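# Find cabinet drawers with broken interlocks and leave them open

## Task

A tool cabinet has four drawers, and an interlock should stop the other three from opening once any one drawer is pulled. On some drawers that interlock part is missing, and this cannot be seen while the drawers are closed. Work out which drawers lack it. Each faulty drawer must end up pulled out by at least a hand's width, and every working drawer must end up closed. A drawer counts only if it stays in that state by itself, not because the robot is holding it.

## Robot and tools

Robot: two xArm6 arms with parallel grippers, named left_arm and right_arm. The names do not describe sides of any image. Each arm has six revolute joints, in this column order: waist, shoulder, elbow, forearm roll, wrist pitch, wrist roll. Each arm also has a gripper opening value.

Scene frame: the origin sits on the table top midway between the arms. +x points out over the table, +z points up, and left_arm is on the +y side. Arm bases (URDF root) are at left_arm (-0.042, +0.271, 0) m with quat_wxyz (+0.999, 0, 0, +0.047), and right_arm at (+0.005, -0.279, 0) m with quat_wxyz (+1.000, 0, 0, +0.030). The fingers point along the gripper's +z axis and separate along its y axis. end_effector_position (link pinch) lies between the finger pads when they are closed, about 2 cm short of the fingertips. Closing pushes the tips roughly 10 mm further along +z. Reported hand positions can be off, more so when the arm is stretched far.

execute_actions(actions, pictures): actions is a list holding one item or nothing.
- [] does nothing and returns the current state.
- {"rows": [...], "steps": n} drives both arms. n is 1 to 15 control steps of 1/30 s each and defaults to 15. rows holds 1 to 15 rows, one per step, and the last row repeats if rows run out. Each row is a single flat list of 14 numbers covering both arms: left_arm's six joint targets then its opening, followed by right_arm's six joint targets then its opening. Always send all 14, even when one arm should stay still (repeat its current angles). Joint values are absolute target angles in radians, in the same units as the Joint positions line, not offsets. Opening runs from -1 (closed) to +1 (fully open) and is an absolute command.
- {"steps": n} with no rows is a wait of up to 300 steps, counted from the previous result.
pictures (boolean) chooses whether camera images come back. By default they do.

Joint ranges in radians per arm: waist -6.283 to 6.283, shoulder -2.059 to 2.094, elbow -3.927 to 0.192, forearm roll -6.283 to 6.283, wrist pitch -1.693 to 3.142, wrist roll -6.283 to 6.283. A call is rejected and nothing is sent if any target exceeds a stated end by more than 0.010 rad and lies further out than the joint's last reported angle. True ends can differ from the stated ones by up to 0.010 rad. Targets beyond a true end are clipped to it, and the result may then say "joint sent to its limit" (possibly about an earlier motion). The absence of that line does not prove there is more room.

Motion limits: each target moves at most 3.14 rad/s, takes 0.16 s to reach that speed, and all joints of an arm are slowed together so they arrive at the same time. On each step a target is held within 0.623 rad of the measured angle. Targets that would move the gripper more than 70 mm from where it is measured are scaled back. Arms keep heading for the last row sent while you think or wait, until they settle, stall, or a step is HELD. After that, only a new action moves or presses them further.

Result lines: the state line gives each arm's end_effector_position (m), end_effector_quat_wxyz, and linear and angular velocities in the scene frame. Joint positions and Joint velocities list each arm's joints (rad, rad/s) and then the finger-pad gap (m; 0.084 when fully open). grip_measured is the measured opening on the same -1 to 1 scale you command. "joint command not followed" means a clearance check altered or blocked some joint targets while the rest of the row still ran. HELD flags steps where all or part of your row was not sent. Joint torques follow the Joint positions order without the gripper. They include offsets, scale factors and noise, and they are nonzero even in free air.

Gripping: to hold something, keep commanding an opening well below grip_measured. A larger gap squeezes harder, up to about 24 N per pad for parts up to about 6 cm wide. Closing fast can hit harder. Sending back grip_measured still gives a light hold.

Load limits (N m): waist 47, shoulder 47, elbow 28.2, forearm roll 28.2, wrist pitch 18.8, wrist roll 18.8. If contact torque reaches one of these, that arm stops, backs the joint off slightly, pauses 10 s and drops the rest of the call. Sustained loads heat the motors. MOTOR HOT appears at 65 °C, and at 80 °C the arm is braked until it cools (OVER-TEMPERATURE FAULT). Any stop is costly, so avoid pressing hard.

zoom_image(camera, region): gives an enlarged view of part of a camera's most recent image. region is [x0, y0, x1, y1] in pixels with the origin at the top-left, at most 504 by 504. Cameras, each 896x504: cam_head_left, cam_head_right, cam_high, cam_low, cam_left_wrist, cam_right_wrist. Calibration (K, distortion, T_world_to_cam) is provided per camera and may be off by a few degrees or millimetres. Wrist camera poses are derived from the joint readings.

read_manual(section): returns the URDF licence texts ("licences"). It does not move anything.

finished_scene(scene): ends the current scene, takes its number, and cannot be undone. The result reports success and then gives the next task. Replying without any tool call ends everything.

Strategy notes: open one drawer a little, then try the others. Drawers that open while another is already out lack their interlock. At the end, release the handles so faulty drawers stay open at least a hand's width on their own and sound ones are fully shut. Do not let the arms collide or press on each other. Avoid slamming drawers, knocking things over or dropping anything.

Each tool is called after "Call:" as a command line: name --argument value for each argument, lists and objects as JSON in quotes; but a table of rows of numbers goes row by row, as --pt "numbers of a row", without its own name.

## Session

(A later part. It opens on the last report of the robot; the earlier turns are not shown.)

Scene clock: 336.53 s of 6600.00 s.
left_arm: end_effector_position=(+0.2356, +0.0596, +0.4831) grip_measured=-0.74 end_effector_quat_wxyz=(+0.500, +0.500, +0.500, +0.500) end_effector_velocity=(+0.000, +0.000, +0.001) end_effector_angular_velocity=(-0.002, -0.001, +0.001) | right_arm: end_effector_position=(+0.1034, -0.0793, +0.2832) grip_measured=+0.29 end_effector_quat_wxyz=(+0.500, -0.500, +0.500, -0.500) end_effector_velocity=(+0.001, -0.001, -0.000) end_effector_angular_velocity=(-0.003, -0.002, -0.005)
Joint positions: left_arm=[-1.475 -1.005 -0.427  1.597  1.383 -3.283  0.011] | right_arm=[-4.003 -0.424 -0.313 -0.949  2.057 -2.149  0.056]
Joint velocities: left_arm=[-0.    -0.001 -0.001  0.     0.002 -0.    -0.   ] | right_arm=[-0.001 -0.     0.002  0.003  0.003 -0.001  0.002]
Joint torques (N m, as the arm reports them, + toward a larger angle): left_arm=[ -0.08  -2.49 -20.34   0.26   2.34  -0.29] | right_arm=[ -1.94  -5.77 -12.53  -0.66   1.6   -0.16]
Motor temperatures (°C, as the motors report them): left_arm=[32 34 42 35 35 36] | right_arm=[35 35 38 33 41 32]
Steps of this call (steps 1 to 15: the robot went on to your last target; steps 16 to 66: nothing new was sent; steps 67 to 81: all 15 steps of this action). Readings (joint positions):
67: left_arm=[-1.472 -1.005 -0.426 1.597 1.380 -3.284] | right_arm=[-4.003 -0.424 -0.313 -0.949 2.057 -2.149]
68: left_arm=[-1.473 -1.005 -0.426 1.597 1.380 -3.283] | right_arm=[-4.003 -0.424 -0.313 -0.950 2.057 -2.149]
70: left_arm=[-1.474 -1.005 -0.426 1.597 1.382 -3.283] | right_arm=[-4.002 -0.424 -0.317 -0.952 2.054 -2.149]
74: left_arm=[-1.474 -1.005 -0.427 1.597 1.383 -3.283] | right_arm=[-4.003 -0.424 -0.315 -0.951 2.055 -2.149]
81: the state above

Call:
execute_actions --actions '[{"rows": [ [-1.4752,-1.0056,-0.4268,1.5968,1.3828,-3.2829,-1,-3.9831,-0.4003,-0.3342,-0.9281,2.0661,-2.1369,0.3], [-1.4752,-1.0056,-0.4268,1.5968,1.3828,-3.2829,-1,-3.9628,-0.3764,-0.3553,-0.9071,2.0750,-2.1248,0.3], [-1.4752,-1.0056,-0.4268,1.5968,1.3828,-3.2829,-1,-3.9426,-0.3526,-0.3765,-0.8860,2.0838,-2.1127,0.3], [-1.4752,-1.0056,-0.4268,1.5968,1.3828,-3.2829,-1,-3.9223,-0.3287,-0.3976,-0.8650,2.0927,-2.1006,0.3], [-1.4752,-1.0056,-0.4268,1.5968,1.3828,-3.2829,-1,-3.9020,-0.3049,-0.4187,-0.8440,2.1016,-2.0885,0.3], [-1.4752,-1.0056,-0.4268,1.5968,1.3828,-3.2829,-1,-3.9020,-0.3049,-0.4187,-0.8440,2.1016,-2.0885,0.3], [-1.4752,-1.0056,-0.4268,1.5968,1.3828,-3.2829,-1,-3.9020,-0.3049,-0.4187,-0.8440,2.1016,-2.0885,0.3], [-1.4752,-1.0056,-0.4268,1.5968,1.3828,-3.2829,-1,-3.9020,-0.3049,-0.4187,-0.8440,2.1016,-2.0885,0.3], [-1.4752,-1.0056,-0.4268,1.5968,1.3828,-3.2829,-1,-3.9020,-0.3049,-0.4187,-0.8440,2.1016,-2.0885,0.3], [-1.4752,-1.0056,-0.4268,1.5968,1.3828,-3.2829,-1,-3.8929,-0.3411,-0.4363,-0.8674,2.1403,-2.1364,0.3], [-1.4752,-1.0056,-0.4268,1.5968,1.3828,-3.2829,-1,-3.8839,-0.3772,-0.4539,-0.8908,2.1790,-2.1843,0.3], [-1.4752,-1.0056,-0.4268,1.5968,1.3828,-3.2829,-1,-3.8748,-0.4134,-0.4715,-0.9142,2.2178,-2.2322,0.3], [-1.4752,-1.0056,-0.4268,1.5968,1.3828,-3.2829,-1,-3.8657,-0.4496,-0.4891,-0.9376,2.2565,-2.2801,0.3], [-1.4752,-1.0056,-0.4268,1.5968,1.3828,-3.2829,-1,-3.8567,-0.4857,-0.5067,-0.9610,2.2952,-2.3280,0.3], [-1.4752,-1.0056,-0.4268,1.5968,1.3828,-3.2829,-1,-3.8476,-0.5219,-0.5243,-0.9844,2.3339,-2.3759,0.3]], "steps": 15}]' --pictures false

Call:
execute_actions --actions '[{"rows": [ [-1.4752,-1.0056,-0.4268,1.5968,1.3828,-3.2829,-1,-3.8476,-0.5219,-0.5243,-0.9844,2.3339,-2.3759,-0.3]], "steps": 10}]' --pictures true

Scene clock: 381.40 s of 6600.00 s.
left_arm: end_effector_position=(+0.2355, +0.0595, +0.4833) grip_measured=-0.74 end_effector_quat_wxyz=(+0.500, +0.500, +0.500, +0.500) end_effector_velocity=(+0.000, -0.000, -0.000) end_effector_angular_velocity=(+0.001, +0.000, +0.000) | right_arm: end_effector_position=(+0.0620, -0.0745, +0.3231) grip_measured=+0.29 end_effector_quat_wxyz=(+0.503, -0.502, +0.495, -0.500) end_effector_velocity=(-0.021, +0.022, +0.394) end_effector_angular_velocity=(+0.049, +0.024, +0.040)
Joint positions: left_arm=[-1.475 -1.006 -0.427  1.597  1.383 -3.283  0.011] | right_arm=[-3.881 -0.392 -0.459 -0.901  2.194 -2.205  0.056]
Joint velocities: left_arm=[-0.     0.001 -0.     0.     0.    -0.    -0.   ] | right_arm=[ 0.221 -0.847 -0.447 -0.533  0.891 -1.087  0.   ]
Joint torques (N m, as the arm reports them, + toward a larger angle): left_arm=[ -0.86  -3.32 -22.52   1.09   2.01  -0.2 ] | right_arm=[ -1.99  -9.52 -14.1   -1.06   2.    -0.51]
Motor temperatures (°C, as the motors report them): left_arm=[32 34 43 35 35 36] | right_arm=[35 35 38 32 41 32]
Steps of this call (steps 1 to 15: the robot went on to your last target; steps 16 to 90: nothing new was sent; then 41.37 s passed at rest; steps 91 to 105: all 15 steps of this action). Readings (joint positions):
91: left_arm=[-1.475 -1.006 -0.427 1.597 1.383 -3.283] | right_arm=[-4.003 -0.424 -0.314 -0.949 2.058 -2.149]
92: left_arm=[-1.475 -1.006 -0.427 1.597 1.383 -3.283] | right_arm=[-3.999 -0.419 -0.317 -0.944 2.060 -2.146]
94: left_arm=[-1.475 -1.006 -0.427 1.597 1.383 -3.283] | right_arm=[-3.980 -0.397 -0.337 -0.924 2.068 -2.134]
98: left_arm=[-1.475 -1.006 -0.427 1.597 1.383 -3.283] | right_arm=[-3.921 -0.327 -0.399 -0.865 2.092 -2.101]
105: the state above

Scene clock: 381.73 s of 6600.00 s.
left_arm: end_effector_position=(+0.2355, +0.0595, +0.4833) grip_measured=-0.74 end_effector_quat_wxyz=(+0.500, +0.500, +0.500, +0.500) end_effector_velocity=(+0.000, +0.001, -0.000) end_effector_angular_velocity=(-0.000, +0.000, +0.002) | right_arm: end_effector_position=(+0.0646, -0.0795, +0.3822) grip_measured=-0.31 end_effector_quat_wxyz=(+0.500, -0.500, +0.500, -0.501) end_effector_velocity=(+0.001, -0.001, +0.005) end_effector_angular_velocity=(-0.017, -0.013, -0.004)
Joint positions: left_arm=[-1.475 -1.006 -0.427  1.597  1.383 -3.283  0.011] | right_arm=[-3.848 -0.52  -0.522 -0.983  2.332 -2.374  0.031]
Joint velocities: left_arm=[ 0.    -0.002  0.001 -0.001  0.002  0.    -0.   ] | right_arm=[ 0.004 -0.003 -0.002 -0.01   0.018 -0.027 -0.004]
Joint torques (N m, as the arm reports them, + toward a larger angle): left_arm=[ -0.98  -3.31 -22.57   0.99   1.99  -0.17] | right_arm=[ -1.62  -5.46 -14.3   -1.05   1.1   -0.18]
Motor temperatures (°C, as the motors report them): left_arm=[32 34 43 35 35 36] | right_arm=[35 35 38 32 41 32]
Steps of this call (steps 1 to 10: all 10 steps of this action). Readings (joint positions):
1: left_arm=[-1.475 -1.006 -0.427 1.597 1.383 -3.283] | right_arm=[-3.874 -0.421 -0.474 -0.920 2.225 -2.242]
2: left_arm=[-1.475 -1.006 -0.427 1.597 1.383 -3.283] | right_arm=[-3.866 -0.450 -0.490 -0.938 2.256 -2.279]
4: left_arm=[-1.475 -1.006 -0.427 1.597 1.383 -3.283] | right_arm=[-3.855 -0.496 -0.513 -0.966 2.302 -2.336]
8: left_arm=[-1.475 -1.006 -0.427 1.597 1.383 -3.283] | right_arm=[-3.849 -0.520 -0.523 -0.982 2.330 -2.371]
10: the state above
camera_calibration (this result's frames):
cam_left_wrist: T_world_to_cam=[[0.0060798, 0.000565353, 0.999981, -0.453592], [-0.0130661, -0.999914, 0.000644755, 0.124131], [0.999896, -0.0130698, -0.00607189, -0.0998958], [0, 0, 0, 1]] pos_world=[0.104265, 0.123071, 0.452897]
cam_right_wrist: T_world_to_cam=[[-0.0116104, -0.00994981, -0.999883, 0.413814], [0.00442861, 0.99994, -0.0100018, 0.148762], [0.999923, -0.00454422, -0.0115657, 0.0721708], [0, 0, 0, 1]] pos_world=[-0.0680195, -0.144308, 0.416088]

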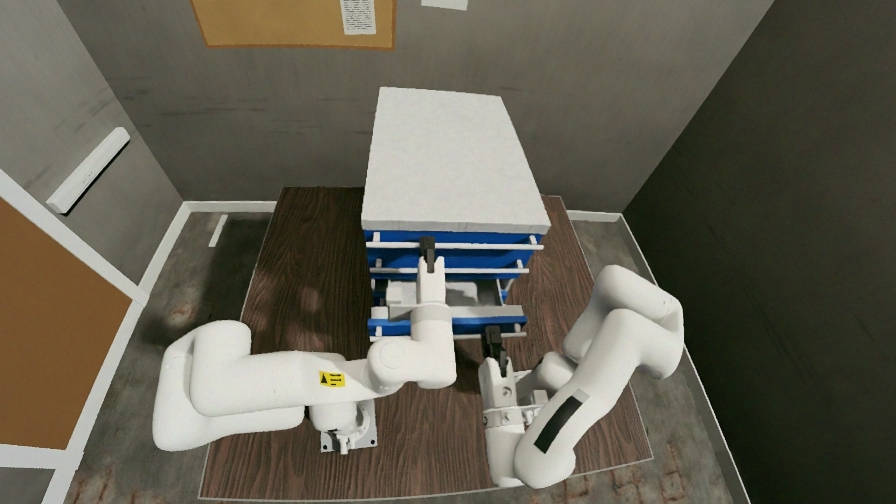

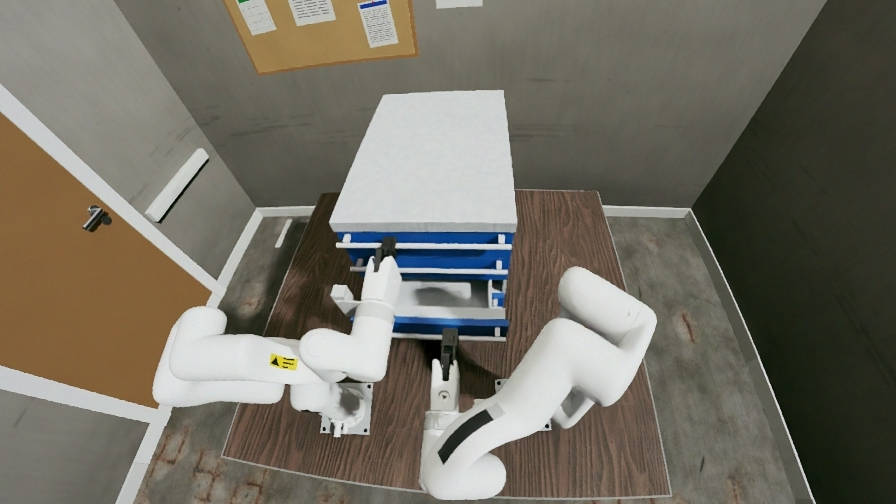

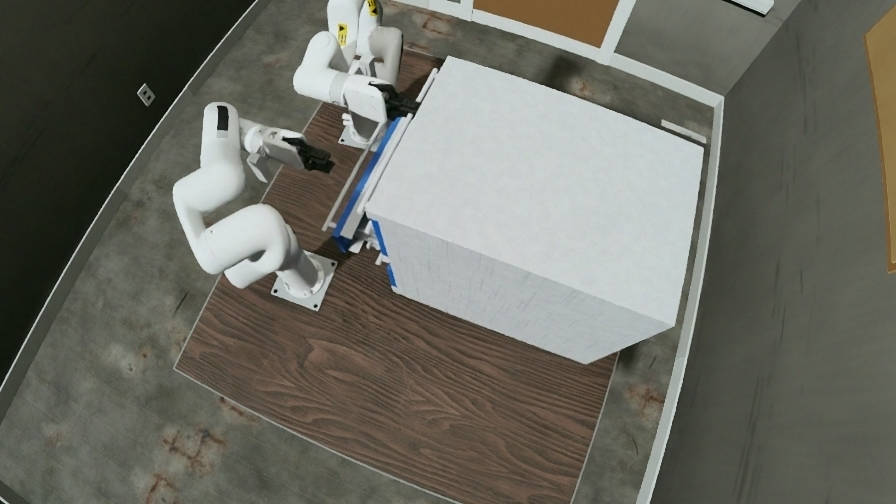

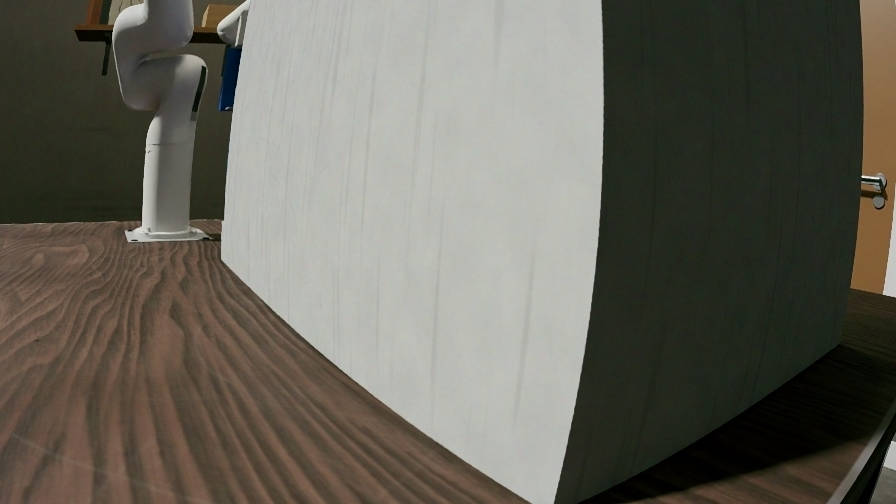

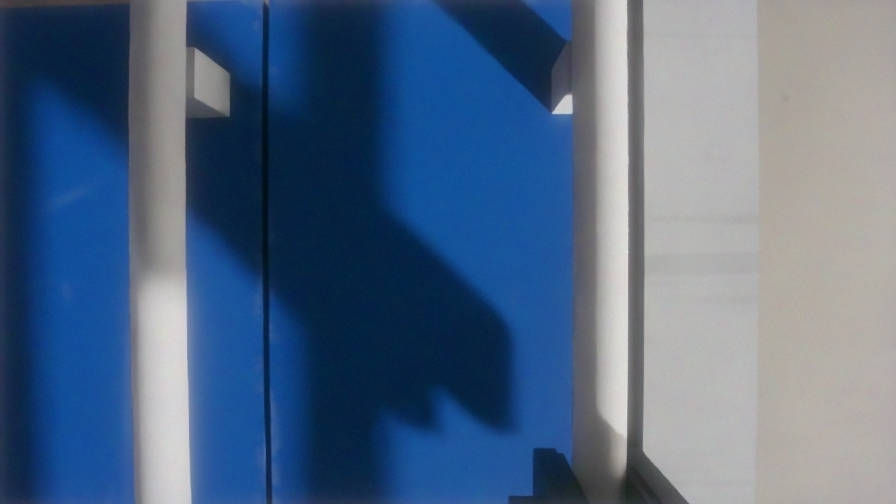

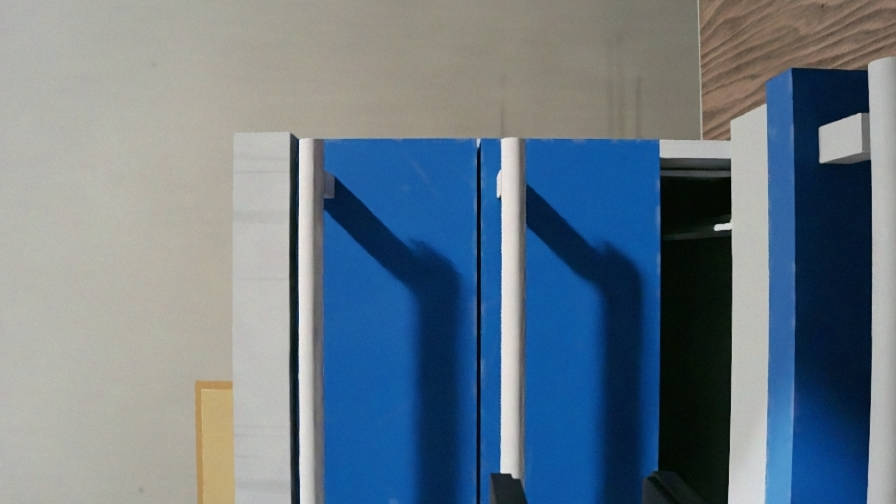

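Call:
execute_actions --actions '[{"rows": [ [-1.4752,-1.0056,-0.4268,1.5968,1.3828,-3.2829,-1,-3.8635,-0.5445,-0.5067,-1.0024,2.3245,-2.3911,-0.3], [-1.4752,-1.0056,-0.4268,1.5968,1.3828,-3.2829,-1,-3.8794,-0.5670,-0.4890,-1.0203,2.3150,-2.4063,-0.3], [-1.4752,-1.0056,-0.4268,1.5968,1.3828,-3.2829,-1,-3.9111,-0.6122,-0.4537,-1.0561,2.2960,-2.4366,-0.3], [-1.4752,-1.0056,-0.4268,1.5968,1.3828,-3.2829,-1,-3.9429,-0.6573,-0.4184,-1.0920,2.2771,-2.4670,-0.3], [-1.4752,-1.0056,-0.4268,1.5968,1.3828,-3.2829,-1,-3.9680,-0.6863,-0.3977,-1.1180,2.2608,-2.4893,-0.3], [-1.4752,-1.0056,-0.4268,1.5968,1.3828,-3.2829,-1,-3.9931,-0.7152,-0.3770,-1.1439,2.2445,-2.5115,-0.3], [-1.4752,-1.0056,-0.4268,1.5968,1.3828,-3.2829,-1,-4.0217,-0.7443,-0.3567,-1.1705,2.2245,-2.5341,-0.3], [-1.4752,-1.0056,-0.4268,1.5968,1.3828,-3.2829,-1,-4.0502,-0.7734,-0.3363,-1.1971,2.2045,-2.5567,-0.3], [-1.4752,-1.0056,-0.4268,1.5968,1.3828,-3.2829,-1,-4.0833,-0.8019,-0.3176,-1.2250,2.1797,-2.5801,-0.3], [-1.4752,-1.0056,-0.4268,1.5968,1.3828,-3.2829,-1,-4.1164,-0.8303,-0.2988,-1.2528,2.1548,-2.6035,-0.3], [-1.4752,-1.0056,-0.4268,1.5968,1.3828,-3.2829,-1,-4.1545,-0.8578,-0.2812,-1.2807,2.1246,-2.6263,-0.3], [-1.4752,-1.0056,-0.4268,1.5968,1.3828,-3.2829,-1,-4.1925,-0.8852,-0.2635,-1.3086,2.0943,-2.6491,-0.3], [-1.4752,-1.0056,-0.4268,1.5968,1.3828,-3.2829,-1,-4.2364,-0.9107,-0.2480,-1.3363,2.0575,-2.6706,-0.3], [-1.4752,-1.0056,-0.4268,1.5968,1.3828,-3.2829,-1,-4.2803,-0.9362,-0.2325,-1.3640,2.0207,-2.6920,-0.3], [-1.4752,-1.0056,-0.4268,1.5968,1.3828,-3.2829,-1,-4.3303,-0.9585,-0.2195,-1.3906,1.9769,-2.7109,-0.3]], "steps": 15}]' --pictures false

Call:
execute_actions --actions '[{"rows": [ [-1.4752,-1.0056,-0.4268,1.5968,1.3828,-3.2829,-1,-4.3803,-0.9807,-0.2065,-1.4172,1.9331,-2.7297,-0.3]], "steps": 12}]' --pictures true

Scene clock: 387.70 s of 6600.00 s.
left_arm: end_effector_position=(+0.2355, +0.0595, +0.4833) grip_measured=-0.74 end_effector_quat_wxyz=(+0.500, +0.500, +0.500, +0.500) end_effector_velocity=(-0.000, +0.000, +0.000) end_effector_angular_velocity=(-0.001, -0.000, +0.000) | right_arm: end_effector_position=(+0.1623, -0.0786, +0.3825) grip_measured=-0.32 end_effector_quat_wxyz=(+0.499, -0.501, +0.502, -0.498) end_effector_velocity=(+0.236, +0.001, -0.002) end_effector_angular_velocity=(+0.009, +0.008, -0.002)
Joint positions: left_arm=[-1.475 -1.006 -0.427  1.597  1.383 -3.283  0.011] | right_arm=[-4.163 -0.858 -0.283 -1.282  2.116 -2.626  0.03 ]
Joint velocities: left_arm=[-0.    -0.001  0.    -0.     0.     0.    -0.   ] | right_arm=[-1.105 -0.764  0.488 -0.787 -0.887 -0.632 -0.   ]
Joint torques (N m, as the arm reports them, + toward a larger angle): left_arm=[ -1.07  -3.3  -22.63   0.91   1.92  -0.19] | right_arm=[ -3.75   0.15 -15.71  -1.32   0.53  -0.39]
Motor temperatures (°C, as the motors report them): left_arm=[32 34 43 35 35 36] | right_arm=[35 35 38 32 41 32]
Steps of this call (steps 1 to 15: the robot went on to your last target; steps 16 to 90: nothing new was sent; then 2.47 s passed at rest; steps 91 to 105: all 15 steps of this action). Readings (joint positions):
91: left_arm=[-1.475 -1.006 -0.427 1.597 1.383 -3.283] | right_arm=[-3.848 -0.522 -0.524 -0.985 2.334 -2.376]
92: left_arm=[-1.475 -1.006 -0.427 1.597 1.383 -3.283] | right_arm=[-3.851 -0.526 -0.521 -0.988 2.331 -2.380]
94: left_arm=[-1.475 -1.006 -0.427 1.597 1.383 -3.283] | right_arm=[-3.868 -0.550 -0.502 -1.008 2.321 -2.396]
98: left_arm=[-1.475 -1.006 -0.427 1.597 1.383 -3.283] | right_arm=[-3.949 -0.659 -0.419 -1.096 2.272 -2.471]
105: the state above

Scene clock: 388.10 s of 6600.00 s.
left_arm: end_effector_position=(+0.2355, +0.0595, +0.4833) grip_measured=-0.74 end_effector_quat_wxyz=(+0.500, +0.500, +0.500, +0.500) end_effector_velocity=(+0.000, +0.000, +0.001) end_effector_angular_velocity=(-0.001, +0.000, -0.000) | right_arm: end_effector_position=(+0.2021, -0.0794, +0.3829) grip_measured=-0.32 end_effector_quat_wxyz=(+0.500, -0.500, +0.500, -0.500) end_effector_velocity=(+0.002, +0.001, +0.000) end_effector_angular_velocity=(-0.001, -0.003, +0.004)
Joint positions: left_arm=[-1.475 -1.006 -0.427  1.597  1.383 -3.283  0.011] | right_arm=[-4.378 -0.979 -0.207 -1.416  1.934 -2.729  0.03 ]
Joint velocities: left_arm=[ 0.    -0.001 -0.001 -0.    -0.     0.    -0.   ] | right_arm=[-0.012 -0.008  0.005 -0.01  -0.014 -0.007 -0.   ]
Joint torques (N m, as the arm reports them, + toward a larger angle): left_arm=[ -1.07  -3.28 -22.8    0.97   1.92  -0.24] | right_arm=[ -1.86   0.19 -16.1   -1.46   0.6   -0.17]
Motor temperatures (°C, as the motors report them): left_arm=[32 34 43 35 35 36] | right_arm=[35 35 38 32 41 32]
Steps of this call (steps 1 to 12: all 12 steps of this action). Readings (joint positions):
1: left_arm=[-1.475 -1.006 -0.427 1.597 1.383 -3.283] | right_arm=[-4.201 -0.883 -0.267 -1.308 2.085 -2.647]
2: left_arm=[-1.475 -1.006 -0.427 1.597 1.383 -3.283] | right_arm=[-4.241 -0.907 -0.252 -1.334 2.051 -2.667]
4: left_arm=[-1.475 -1.006 -0.427 1.597 1.383 -3.283] | right_arm=[-4.316 -0.947 -0.227 -1.379 1.990 -2.701]
8: left_arm=[-1.475 -1.006 -0.427 1.597 1.383 -3.283] | right_arm=[-4.373 -0.977 -0.209 -1.412 1.940 -2.726]
12: the state above
camera_calibration (this result's frames):
cam_left_wrist: T_world_to_cam=[[0.00606668, 0.000584307, 0.999981, -0.453601], [-0.013074, -0.999914, 0.000663585, 0.124123], [0.999896, -0.0130778, -0.00605852, -0.0999005], [0, 0, 0, 1]] pos_world=[0.104265, 0.123071, 0.452905]
cam_right_wrist: T_world_to_cam=[[-0.0129601, -0.00931927, -0.999873, 0.416464], [0.00383601, 0.999949, -0.0093697, 0.14795], [0.999909, -0.00395695, -0.0129237, -0.0647399], [0, 0, 0, 1]] pos_world=[0.0695639, -0.144317, 0.416961]

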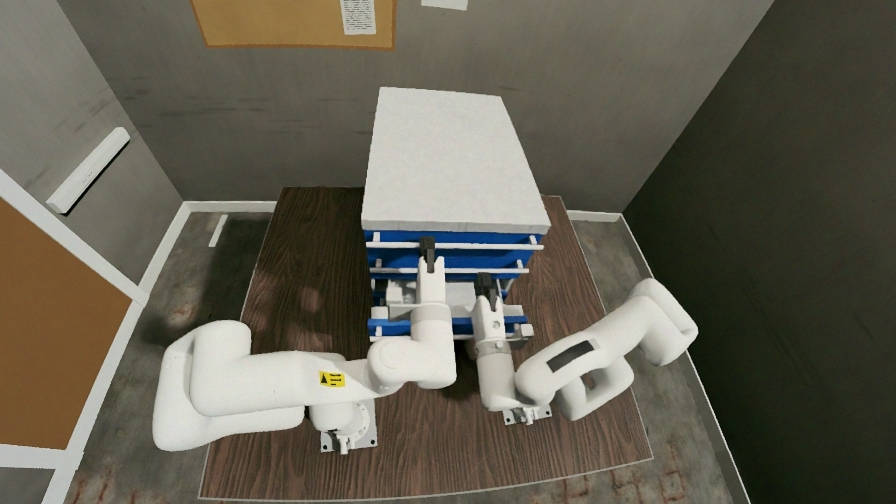

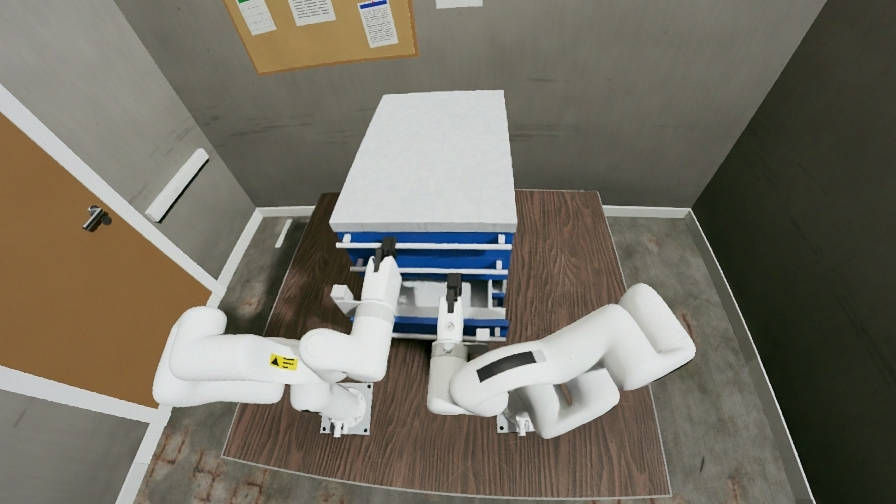

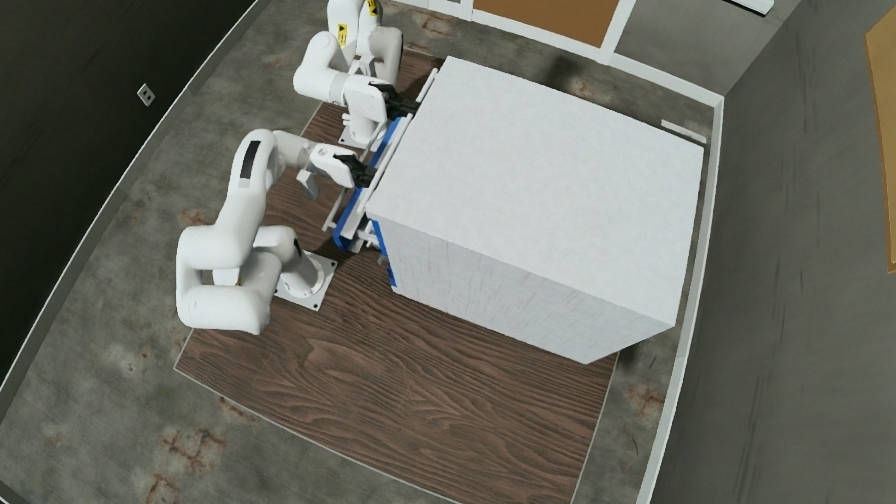

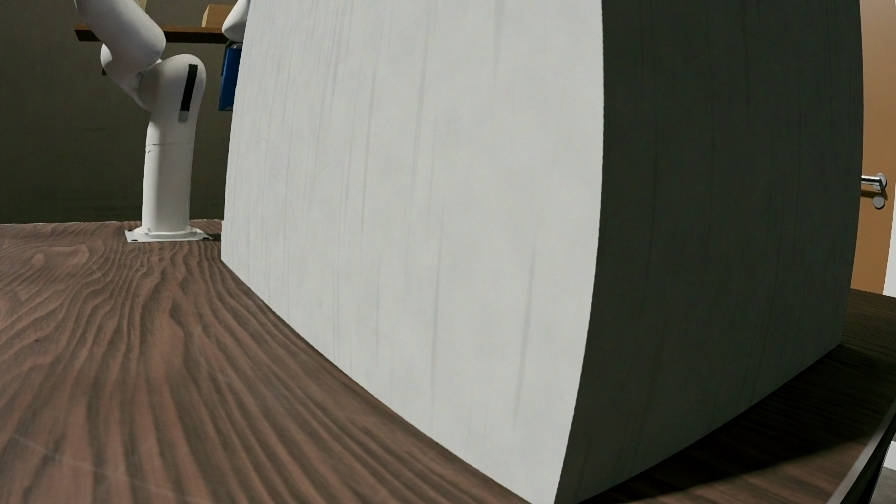

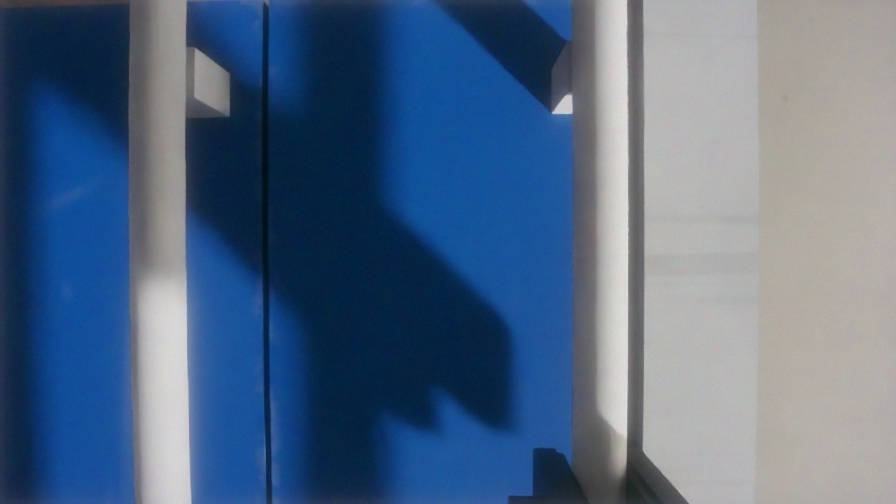

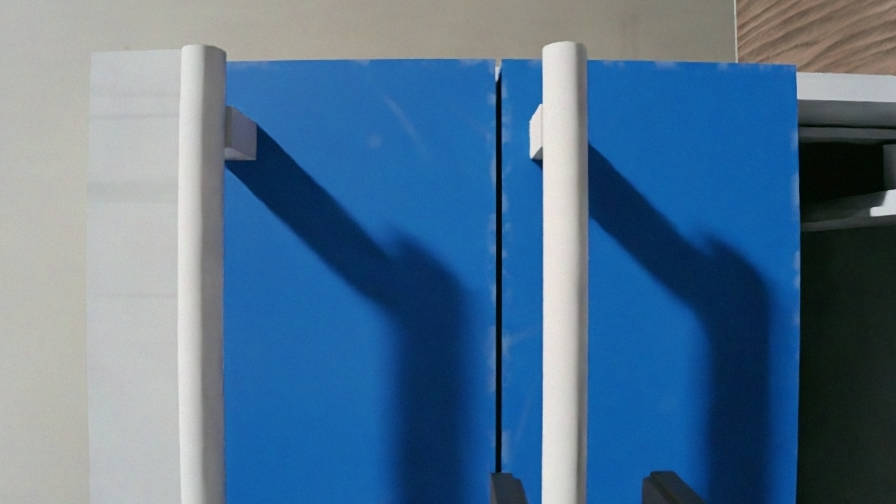

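Call:
execute_actions --actions '[{"rows": [ [-1.4752,-1.0056,-0.4268,1.5968,1.3828,-3.2829,-1,-4.4175,-0.9927,-0.1997,-1.4340,1.8994,-2.7398,-0.3], [-1.4752,-1.0056,-0.4268,1.5968,1.3828,-3.2829,-1,-4.4548,-1.0047,-0.1930,-1.4507,1.8658,-2.7500,-0.3], [-1.4752,-1.0056,-0.4268,1.5968,1.3828,-3.2829,-1,-4.4920,-1.0167,-0.1862,-1.4675,1.8321,-2.7601,-0.3], [-1.4752,-1.0056,-0.4268,1.5968,1.3828,-3.2829,-1,-4.5325,-1.0248,-0.1818,-1.4833,1.7946,-2.7668,-0.3], [-1.4752,-1.0056,-0.4268,1.5968,1.3828,-3.2829,-1,-4.5731,-1.0328,-0.1774,-1.4991,1.7570,-2.7736,-0.3], [-1.4752,-1.0056,-0.4268,1.5968,1.3828,-3.2829,-1,-4.6136,-1.0409,-0.1730,-1.5149,1.7195,-2.7803,-0.3]], "steps": 15}]' --pictures false

Call:
execute_actions --actions '[{"rows": [ [-1.4752,-1.0056,-0.4268,1.5968,1.3828,-3.2829,-1,-4.6136,-1.0409,-0.1730,-1.5149,1.7195,-2.7803,-0.4]], "steps": 6}]' --pictures true

Scene clock: 392.73 s of 6600.00 s.
left_arm: end_effector_position=(+0.2355, +0.0595, +0.4833) grip_measured=-0.74 end_effector_quat_wxyz=(+0.500, +0.500, +0.500, +0.500) end_effector_velocity=(+0.000, +0.000, -0.000) end_effector_angular_velocity=(-0.000, -0.000, +0.002) | right_arm: end_effector_position=(+0.2353, -0.0797, +0.3831) grip_measured=-0.32 end_effector_quat_wxyz=(+0.500, -0.500, +0.500, -0.500) end_effector_velocity=(+0.002, +0.003, -0.001) end_effector_angular_velocity=(-0.003, +0.001, +0.013)
Joint positions: left_arm=[-1.475 -1.006 -0.427  1.597  1.383 -3.283  0.011] | right_arm=[-4.611 -1.04  -0.173 -1.514  1.722 -2.78   0.03 ]
Joint velocities: left_arm=[-0.    -0.     0.    -0.     0.002 -0.     0.   ] | right_arm=[-0.021 -0.004  0.003 -0.012 -0.032 -0.005 -0.   ]
Joint torques (N m, as the arm reports them, + toward a larger angle): left_arm=[ -0.64  -3.32 -22.59   1.07   1.98  -0.25] | right_arm=[ -1.69   0.67 -16.73  -1.07   0.83  -0.31]
Motor temperatures (°C, as the motors report them): left_arm=[32 34 43 35 35 36] | right_arm=[35 35 39 33 41 32]
Steps of this call (steps 1 to 15: the robot went on to your last target; steps 16 to 90: nothing new was sent; then 1.13 s passed at rest; steps 91 to 105: all 15 steps of this action). Readings (joint positions):
91: left_arm=[-1.475 -1.006 -0.427 1.597 1.383 -3.283] | right_arm=[-4.381 -0.981 -0.206 -1.418 1.932 -2.730]
92: left_arm=[-1.475 -1.006 -0.427 1.597 1.383 -3.283] | right_arm=[-4.387 -0.983 -0.205 -1.421 1.926 -2.732]
94: left_arm=[-1.475 -1.006 -0.427 1.597 1.383 -3.283] | right_arm=[-4.420 -0.993 -0.199 -1.436 1.895 -2.741]
98: left_arm=[-1.475 -1.006 -0.427 1.597 1.383 -3.283] | right_arm=[-4.539 -1.024 -0.182 -1.485 1.789 -2.766]
105: the state above

Scene clock: 392.93 s of 6600.00 s.
left_arm: end_effector_position=(+0.2355, +0.0595, +0.4833) grip_measured=-0.74 end_effector_quat_wxyz=(+0.500, +0.500, +0.500, +0.500) end_effector_velocity=(+0.000, +0.000, -0.001) end_effector_angular_velocity=(+0.001, +0.001, +0.001) | right_arm: end_effector_position=(+0.2354, -0.0796, +0.3830) grip_measured=-0.41 end_effector_quat_wxyz=(+0.500, -0.500, +0.500, -0.500) end_effector_velocity=(+0.001, -0.000, -0.000) end_effector_angular_velocity=(-0.001, -0.001, -0.000)
Joint positions: left_arm=[-1.475 -1.006 -0.427  1.597  1.383 -3.283  0.011] | right_arm=[-4.613 -1.041 -0.173 -1.515  1.72  -2.78   0.026]
Joint velocities: left_arm=[-0.     0.001  0.001 -0.     0.001 -0.     0.   ] | right_arm=[-0.003 -0.001  0.002 -0.001 -0.003 -0.001 -0.005]
Joint torques (N m, as the arm reports them, + toward a larger angle): left_arm=[ -0.9   -3.26 -22.77   0.9    2.01  -0.16] | right_arm=[ -2.02   0.13 -16.65  -1.21   0.6   -0.37]
Motor temperatures (°C, as the motors report them): left_arm=[32 34 43 35 35 36] | right_arm=[35 35 39 33 41 32]
Steps of this call (steps 1 to 6: all 6 steps of this action). Readings (joint positions):
1: left_arm=[-1.475 -1.006 -0.427 1.597 1.383 -3.283] | right_arm=[-4.612 -1.040 -0.173 -1.514 1.721 -2.780]
2: left_arm=[-1.475 -1.006 -0.427 1.597 1.383 -3.283] | right_arm=[-4.612 -1.041 -0.173 -1.514 1.720 -2.780]
4: left_arm=[-1.475 -1.006 -0.427 1.597 1.383 -3.283] | right_arm=[-4.613 -1.041 -0.173 -1.515 1.720 -2.780]
6: the state above
camera_calibration (this result's frames):
cam_left_wrist: T_world_to_cam=[[0.00606604, 0.000585422, 0.999981, -0.453602], [-0.0130741, -0.999914, 0.000664692, 0.124122], [0.999896, -0.0130779, -0.00605786, -0.0999008], [0, 0, 0, 1]] pos_world=[0.104265, 0.123071, 0.452905]
cam_right_wrist: T_world_to_cam=[[-0.0128172, -0.00886808, -0.999879, 0.416997], [0.00402157, 0.999952, -0.00892028, 0.147745], [0.99991, -0.00413542, -0.0127809, -0.0981099], [0, 0, 0, 1]] pos_world=[0.102852, -0.144446, 0.41701]

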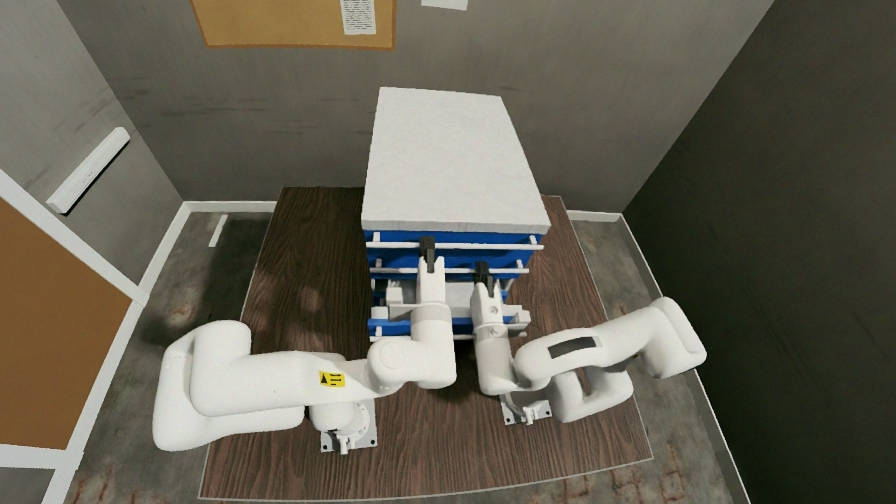

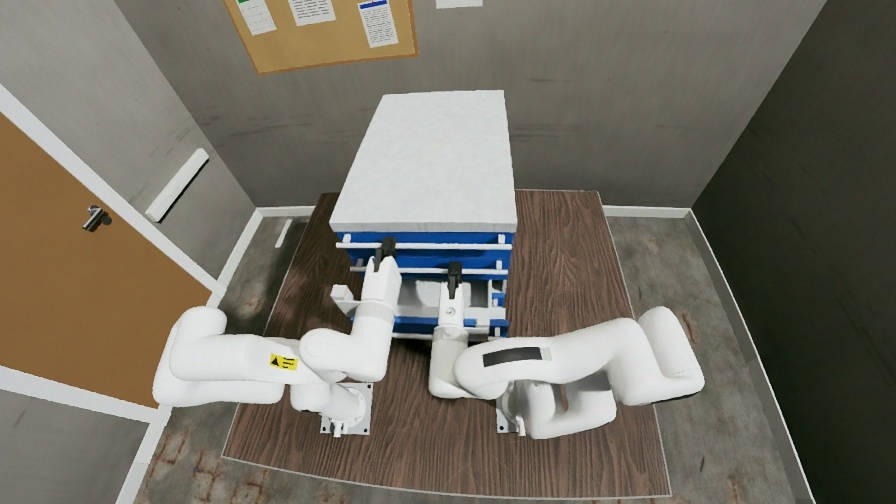

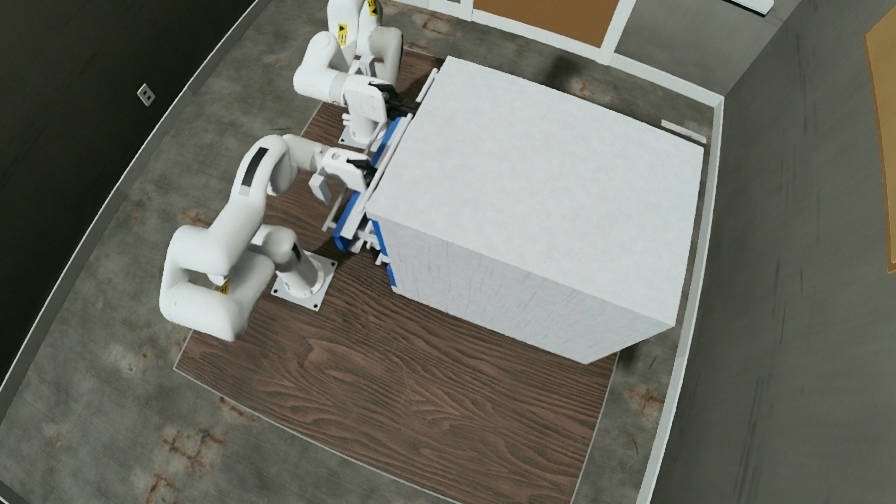

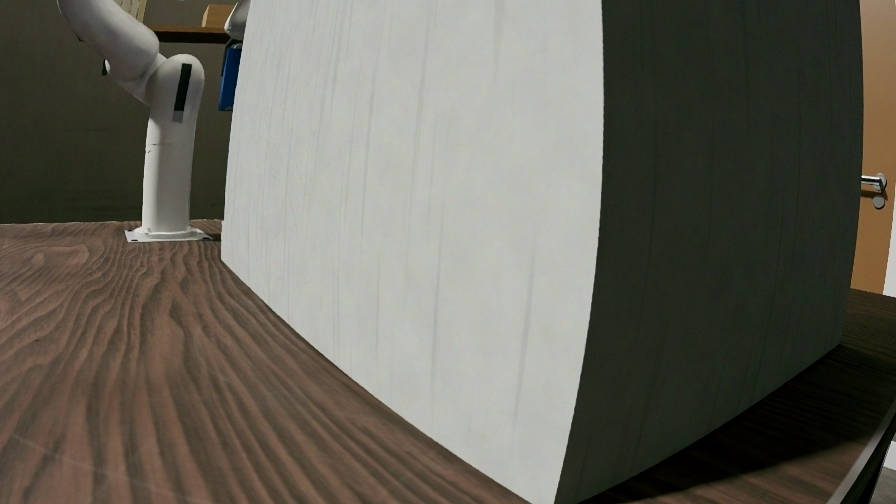

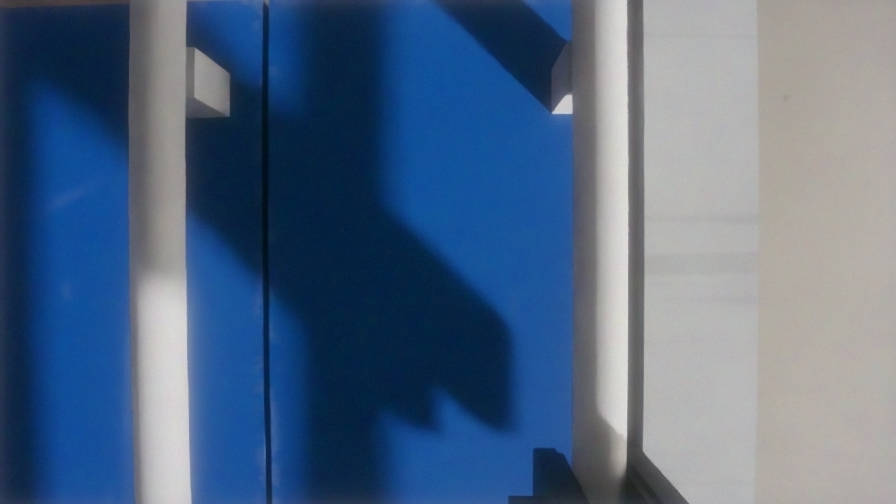

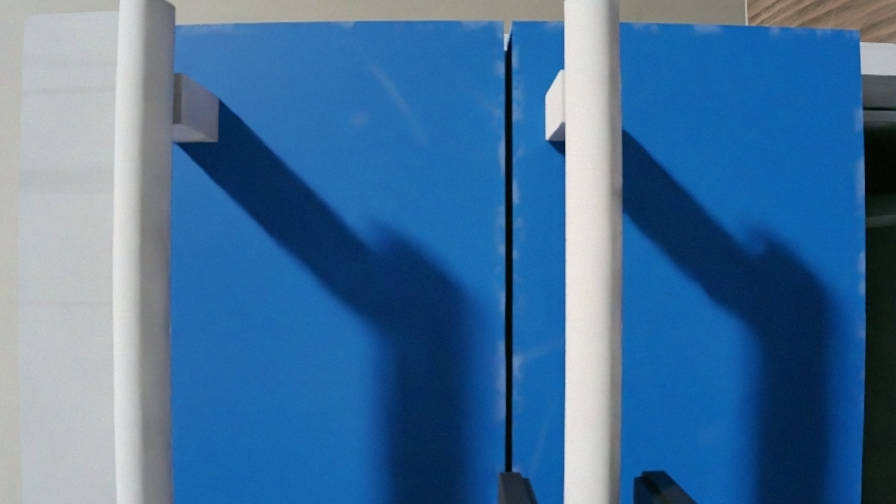

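Call:
execute_actions --actions '[{"rows": [ [-1.4752,-1.0056,-0.4268,1.5968,1.3828,-3.2829,-1,-4.6136,-1.0409,-0.1730,-1.5149,1.7195,-2.7803,-0.5], [-1.4752,-1.0056,-0.4268,1.5968,1.3828,-3.2829,-1,-4.6136,-1.0409,-0.1730,-1.5149,1.7195,-2.7803,-0.6], [-1.4752,-1.0056,-0.4268,1.5968,1.3828,-3.2829,-1,-4.6136,-1.0409,-0.1730,-1.5149,1.7195,-2.7803,-0.65], [-1.4752,-1.0056,-0.4268,1.5968,1.3828,-3.2829,-1,-4.6136,-1.0409,-0.1730,-1.5149,1.7195,-2.7803,-0.7], [-1.4752,-1.0056,-0.4268,1.5968,1.3828,-3.2829,-1,-4.6136,-1.0409,-0.1730,-1.5149,1.7195,-2.7803,-0.75], [-1.4752,-1.0056,-0.4268,1.5968,1.3828,-3.2829,-1,-4.6136,-1.0409,-0.1730,-1.5149,1.7195,-2.7803,-0.8], [-1.4752,-1.0056,-0.4268,1.5968,1.3828,-3.2829,-1,-4.6136,-1.0409,-0.1730,-1.5149,1.7195,-2.7803,-0.9], [-1.4752,-1.0056,-0.4268,1.5968,1.3828,-3.2829,-1,-4.6136,-1.0409,-0.1730,-1.5149,1.7195,-2.7803,-1.0]], "steps": 12}]' --pictures false

Call:
execute_actions --actions '[{"rows": [ [-1.4752,-1.0056,-0.4268,1.5968,1.3828,-3.2829,-1,-4.6099,-1.0402,-0.1734,-1.5135,1.7229,-2.7797,-1], [-1.4752,-1.0056,-0.4268,1.5968,1.3828,-3.2829,-1,-4.6062,-1.0394,-0.1738,-1.5120,1.7263,-2.7791,-1], [-1.4752,-1.0056,-0.4268,1.5968,1.3828,-3.2829,-1,-4.6025,-1.0387,-0.1742,-1.5106,1.7297,-2.7785,-1], [-1.4752,-1.0056,-0.4268,1.5968,1.3828,-3.2829,-1,-4.5989,-1.0380,-0.1746,-1.5092,1.7331,-2.7779,-1], [-1.4752,-1.0056,-0.4268,1.5968,1.3828,-3.2829,-1,-4.5952,-1.0372,-0.1750,-1.5077,1.7366,-2.7772,-1], [-1.4752,-1.0056,-0.4268,1.5968,1.3828,-3.2829,-1,-4.5915,-1.0365,-0.1754,-1.5063,1.7400,-2.7766,-1], [-1.4752,-1.0056,-0.4268,1.5968,1.3828,-3.2829,-1,-4.5878,-1.0358,-0.1758,-1.5049,1.7434,-2.7760,-1], [-1.4752,-1.0056,-0.4268,1.5968,1.3828,-3.2829,-1,-4.5841,-1.0350,-0.1762,-1.5034,1.7468,-2.7754,-1], [-1.4752,-1.0056,-0.4268,1.5968,1.3828,-3.2829,-1,-4.5804,-1.0343,-0.1766,-1.5020,1.7502,-2.7748,-1], [-1.4752,-1.0056,-0.4268,1.5968,1.3828,-3.2829,-1,-4.5768,-1.0336,-0.1770,-1.5006,1.7536,-2.7742,-1]], "steps": 15}]' --pictures false

Scene clock: 399.00 s of 6600.00 s.
left_arm: end_effector_position=(+0.2355, +0.0595, +0.4833) grip_measured=-0.74 end_effector_quat_wxyz=(+0.500, +0.500, +0.500, +0.500) end_effector_velocity=(-0.000, +0.000, -0.001) end_effector_angular_velocity=(+0.000, +0.001, +0.000) | right_arm: end_effector_position=(+0.2356, -0.0797, +0.3833) grip_measured=-0.74 end_effector_quat_wxyz=(+0.500, -0.500, +0.500, -0.500) end_effector_velocity=(-0.000, +0.000, -0.000) end_effector_angular_velocity=(+0.001, +0.001, +0.001)
Joint positions: left_arm=[-1.475 -1.006 -0.427  1.597  1.383 -3.283  0.011] | right_arm=[-4.614 -1.041 -0.173 -1.515  1.72  -2.78   0.011]
Joint velocities: left_arm=[-0.    -0.     0.001 -0.001  0.    -0.    -0.   ] | right_arm=[-0.    -0.    -0.     0.    -0.001  0.001 -0.   ]
Joint torques (N m, as the arm reports them, + toward a larger angle): left_arm=[ -0.84  -3.27 -22.69   1.11   2.03  -0.29] | right_arm=[ -1.86   0.53 -15.91  -0.69   0.42  -0.15]
Motor temperatures (°C, as the motors report them): left_arm=[32 34 43 35 35 36] | right_arm=[35 35 40 33 41 32]
Steps of this call (steps 1 to 15: the robot went on to your last target; steps 16 to 90: nothing new was sent; then 2.67 s passed at rest; steps 91 to 102: all 12 steps of this action). Readings (joint positions):
91: left_arm=[-1.475 -1.006 -0.427 1.597 1.383 -3.283] | right_arm=[-4.614 -1.041 -0.173 -1.515 1.719 -2.780]
92: left_arm=[-1.475 -1.006 -0.427 1.597 1.383 -3.283] | right_arm=[-4.614 -1.041 -0.173 -1.515 1.719 -2.780]
94: left_arm=[-1.475 -1.006 -0.427 1.597 1.383 -3.283] | right_arm=[-4.614 -1.041 -0.173 -1.515 1.720 -2.780]
98: left_arm=[-1.475 -1.006 -0.427 1.597 1.383 -3.283] | right_arm=[-4.614 -1.041 -0.173 -1.515 1.720 -2.780]
102: the state above

Scene clock: 399.50 s of 6600.00 s.
left_arm: end_effector_position=(+0.2355, +0.0595, +0.4833) grip_measured=-0.74 end_effector_quat_wxyz=(+0.500, +0.500, +0.500, +0.500) end_effector_velocity=(-0.000, +0.000, +0.001) end_effector_angular_velocity=(-0.002, -0.000, +0.001) | right_arm: end_effector_position=(+0.2309, -0.0796, +0.3832) grip_measured=-0.74 end_effector_quat_wxyz=(+0.500, -0.500, +0.501, -0.500) end_effector_velocity=(-0.003, +0.001, -0.000) end_effector_angular_velocity=(+0.001, +0.002, +0.003)
Joint positions: left_arm=[-1.475 -1.006 -0.427  1.597  1.383 -3.283  0.011] | right_arm=[-4.578 -1.034 -0.177 -1.501  1.753 -2.774  0.011]
Joint velocities: left_arm=[-0.    -0.001 -0.001 -0.     0.001 -0.     0.   ] | right_arm=[ 0.019  0.004 -0.003  0.007  0.014  0.003 -0.   ]
Joint torques (N m, as the arm reports them, + toward a larger angle): left_arm=[ -1.2   -3.32 -22.64   0.9    2.    -0.19] | right_arm=[ -0.73   0.91 -15.31  -0.4   -0.43  -0.16]
Motor temperatures (°C, as the motors report them): left_arm=[32 34 43 35 35 36] | right_arm=[35 35 40 33 41 32]
Steps of this call (steps 1 to 15: all 15 steps of this action). Readings (joint positions):
1: left_arm=[-1.475 -1.006 -0.427 1.597 1.383 -3.283] | right_arm=[-4.613 -1.041 -0.173 -1.515 1.720 -2.780]
2: left_arm=[-1.475 -1.006 -0.427 1.597 1.383 -3.283] | right_arm=[-4.613 -1.041 -0.173 -1.515 1.721 -2.780]
4: left_arm=[-1.475 -1.006 -0.427 1.597 1.383 -3.283] | right_arm=[-4.609 -1.040 -0.174 -1.513 1.724 -2.780]
8: left_arm=[-1.475 -1.006 -0.427 1.597 1.383 -3.283] | right_arm=[-4.596 -1.037 -0.175 -1.508 1.736 -2.777]
15: the state above

Call:
execute_actions --actions '[{"rows": [ [-1.4752,-1.0056,-0.4268,1.5968,1.3828,-3.2829,-1,-4.5694,-1.0321,-0.1786,-1.4977,1.7604,-2.7738,-1], [-1.4752,-1.0056,-0.4268,1.5968,1.3828,-3.2829,-1,-4.5620,-1.0306,-0.1794,-1.4948,1.7672,-2.7726,-1], [-1.4752,-1.0056,-0.4268,1.5968,1.3828,-3.2829,-1,-4.5546,-1.0291,-0.1802,-1.4919,1.7741,-2.7713,-1], [-1.4752,-1.0056,-0.4268,1.5968,1.3828,-3.2829,-1,-4.5473,-1.0277,-0.1810,-1.4891,1.7809,-2.7701,-1], [-1.4752,-1.0056,-0.4268,1.5968,1.3828,-3.2829,-1,-4.5399,-1.0262,-0.1818,-1.4862,1.7877,-2.7689,-1], [-1.4752,-1.0056,-0.4268,1.5968,1.3828,-3.2829,-1,-4.5325,-1.0247,-0.1826,-1.4833,1.7945,-2.7677,-1], [-1.4752,-1.0056,-0.4268,1.5968,1.3828,-3.2829,-1,-4.5252,-1.0233,-0.1834,-1.4805,1.8013,-2.7665,-1], [-1.4752,-1.0056,-0.4268,1.5968,1.3828,-3.2829,-1,-4.5178,-1.0218,-0.1842,-1.4776,1.8082,-2.7652,-1], [-1.4752,-1.0056,-0.4268,1.5968,1.3828,-3.2829,-1,-4.5104,-1.0203,-0.1850,-1.4747,1.8150,-2.7640,-1], [-1.4752,-1.0056,-0.4268,1.5968,1.3828,-3.2829,-1,-4.5031,-1.0189,-0.1858,-1.4719,1.8218,-2.7628,-1], [-1.4752,-1.0056,-0.4268,1.5968,1.3828,-3.2829,-1,-4.4920,-1.0167,-0.1870,-1.4675,1.8321,-2.7609,-1]], "steps": 15}]' --pictures false

Scene clock: 405.27 s of 6600.00 s.
left_arm: end_effector_position=(+0.2355, +0.0595, +0.4833) grip_measured=-0.74 end_effector_quat_wxyz=(+0.500, +0.500, +0.500, +0.500) end_effector_velocity=(+0.000, -0.000, -0.001) end_effector_angular_velocity=(+0.003, -0.000, +0.002) | right_arm: end_effector_position=(+0.2197, -0.0795, +0.3831) grip_measured=-0.74 end_effector_quat_wxyz=(+0.500, -0.500, +0.500, -0.500) end_effector_velocity=(-0.010, -0.000, +0.000) end_effector_angular_velocity=(-0.001, -0.002, +0.001)
Joint positions: left_arm=[-1.475 -1.006 -0.427  1.597  1.383 -3.283  0.011] | right_arm=[-4.497 -1.018 -0.186 -1.469  1.827 -2.762  0.011]
Joint velocities: left_arm=[-0.     0.002  0.     0.     0.002  0.    -0.   ] | right_arm=[ 0.075  0.015 -0.008  0.028  0.068  0.013  0.   ]
Joint torques (N m, as the arm reports them, + toward a larger angle): left_arm=[ -1.03  -3.11 -22.78   0.93   1.96  -0.23] | right_arm=[ -0.96   1.38 -14.34  -0.22  -1.32  -0.29]
Motor temperatures (°C, as the motors report them): left_arm=[32 34 43 35 35 36] | right_arm=[35 35 40 32 41 32]
Steps of this call (steps 1 to 15: the robot went on to your last target; steps 16 to 90: nothing new was sent; then 2.27 s passed at rest; steps 91 to 105: all 15 steps of this action). Readings (joint positions):
91: left_arm=[-1.475 -1.006 -0.427 1.597 1.383 -3.283] | right_arm=[-4.577 -1.034 -0.177 -1.501 1.754 -2.774]
92: left_arm=[-1.475 -1.006 -0.427 1.597 1.383 -3.283] | right_arm=[-4.575 -1.033 -0.177 -1.500 1.755 -2.774]
94: left_arm=[-1.475 -1.006 -0.427 1.597 1.383 -3.283] | right_arm=[-4.567 -1.032 -0.178 -1.497 1.763 -2.773]
98: left_arm=[-1.475 -1.006 -0.427 1.597 1.383 -3.283] | right_arm=[-4.541 -1.027 -0.181 -1.487 1.786 -2.769]
105: the state above

Call:
execute_actions --actions '[{"rows": [ [-1.4752,-1.0056,-0.4268,1.5968,1.3828,-3.2829,-1,-4.4697,-1.0095,-0.1915,-1.4574,1.8523,-2.7552,-1], [-1.4752,-1.0056,-0.4268,1.5968,1.3828,-3.2829,-1,-4.4473,-1.0023,-0.1955,-1.4474,1.8725,-2.7491,-1], [-1.4752,-1.0056,-0.4268,1.5968,1.3828,-3.2829,-1,-4.4250,-0.9951,-0.1996,-1.4373,1.8927,-2.7431,-1], [-1.4752,-1.0056,-0.4268,1.5968,1.3828,-3.2829,-1,-4.4026,-0.9879,-0.2036,-1.4273,1.9129,-2.7370,-1], [-1.4752,-1.0056,-0.4268,1.5968,1.3828,-3.2829,-1,-4.3803,-0.9807,-0.2077,-1.4172,1.9331,-2.7309,-1], [-1.4752,-1.0056,-0.4268,1.5968,1.3828,-3.2829,-1,-4.3603,-0.9718,-0.2129,-1.4066,1.9506,-2.7234,-1], [-1.4752,-1.0056,-0.4268,1.5968,1.3828,-3.2829,-1,-4.3403,-0.9629,-0.2181,-1.3959,1.9681,-2.7158,-1], [-1.4752,-1.0056,-0.4268,1.5968,1.3828,-3.2829,-1,-4.3203,-0.9540,-0.2233,-1.3853,1.9857,-2.7083,-1], [-1.4752,-1.0056,-0.4268,1.5968,1.3828,-3.2829,-1,-4.3003,-0.9451,-0.2285,-1.3746,2.0032,-2.7007,-1], [-1.4752,-1.0056,-0.4268,1.5968,1.3828,-3.2829,-1,-4.2803,-0.9362,-0.2337,-1.3640,2.0207,-2.6932,-1], [-1.4752,-1.0056,-0.4268,1.5968,1.3828,-3.2829,-1,-4.2627,-0.9260,-0.2399,-1.3529,2.0354,-2.6846,-1], [-1.4752,-1.0056,-0.4268,1.5968,1.3828,-3.2829,-1,-4.2452,-0.9158,-0.2461,-1.3418,2.0501,-2.6760,-1], [-1.4752,-1.0056,-0.4268,1.5968,1.3828,-3.2829,-1,-4.2276,-0.9056,-0.2523,-1.3308,2.0649,-2.6675,-1], [-1.4752,-1.0056,-0.4268,1.5968,1.3828,-3.2829,-1,-4.2101,-0.8954,-0.2585,-1.3197,2.0796,-2.6589,-1], [-1.4752,-1.0056,-0.4268,1.5968,1.3828,-3.2829,-1,-4.1925,-0.8852,-0.2647,-1.3086,2.0943,-2.6503,-1]], "steps": 15}]' --pictures false

Scene clock: 413.07 s of 6600.00 s.
left_arm: end_effector_position=(+0.2355, +0.0595, +0.4833) grip_measured=-0.74 end_effector_quat_wxyz=(+0.500, +0.500, +0.500, +0.500) end_effector_velocity=(-0.000, -0.001, -0.000) end_effector_angular_velocity=(+0.001, +0.000, -0.001) | right_arm: end_effector_position=(+0.1816, -0.0796, +0.3832) grip_measured=-0.74 end_effector_quat_wxyz=(+0.499, -0.500, +0.501, -0.500) end_effector_velocity=(-0.099, -0.000, -0.000) end_effector_angular_velocity=(-0.004, -0.001, -0.001)
Joint positions: left_arm=[-1.475 -1.006 -0.427  1.597  1.383 -3.283  0.011] | right_arm=[-4.257 -0.921 -0.243 -1.348  2.041 -2.681  0.011]
Joint velocities: left_arm=[-0.     0.001 -0.    -0.    -0.001 -0.    -0.   ] | right_arm=[ 0.543  0.298 -0.179  0.329  0.462  0.249  0.   ]
Joint torques (N m, as the arm reports them, + toward a larger angle): left_arm=[ -0.88  -3.11 -22.59   1.03   1.98  -0.24] | right_arm=[ -0.1    0.46 -15.55  -0.82  -1.45  -0.3 ]
Motor temperatures (°C, as the motors report them): left_arm=[32 34 43 35 35 36] | right_arm=[35 35 40 32 41 32]
Steps of this call (steps 1 to 15: the robot went on to your last target; steps 16 to 90: nothing new was sent; then 4.30 s passed at rest; steps 91 to 105: all 15 steps of this action). Readings (joint positions):
91: left_arm=[-1.475 -1.006 -0.427 1.597 1.383 -3.283] | right_arm=[-4.492 -1.017 -0.187 -1.467 1.833 -2.761]
92: left_arm=[-1.475 -1.006 -0.427 1.597 1.383 -3.283] | right_arm=[-4.487 -1.015 -0.188 -1.465 1.837 -2.760]
94: left_arm=[-1.475 -1.006 -0.427 1.597 1.383 -3.283] | right_arm=[-4.466 -1.008 -0.192 -1.455 1.856 -2.754]
98: left_arm=[-1.475 -1.006 -0.427 1.597 1.383 -3.283] | right_arm=[-4.393 -0.984 -0.206 -1.422 1.922 -2.733]
105: the state above


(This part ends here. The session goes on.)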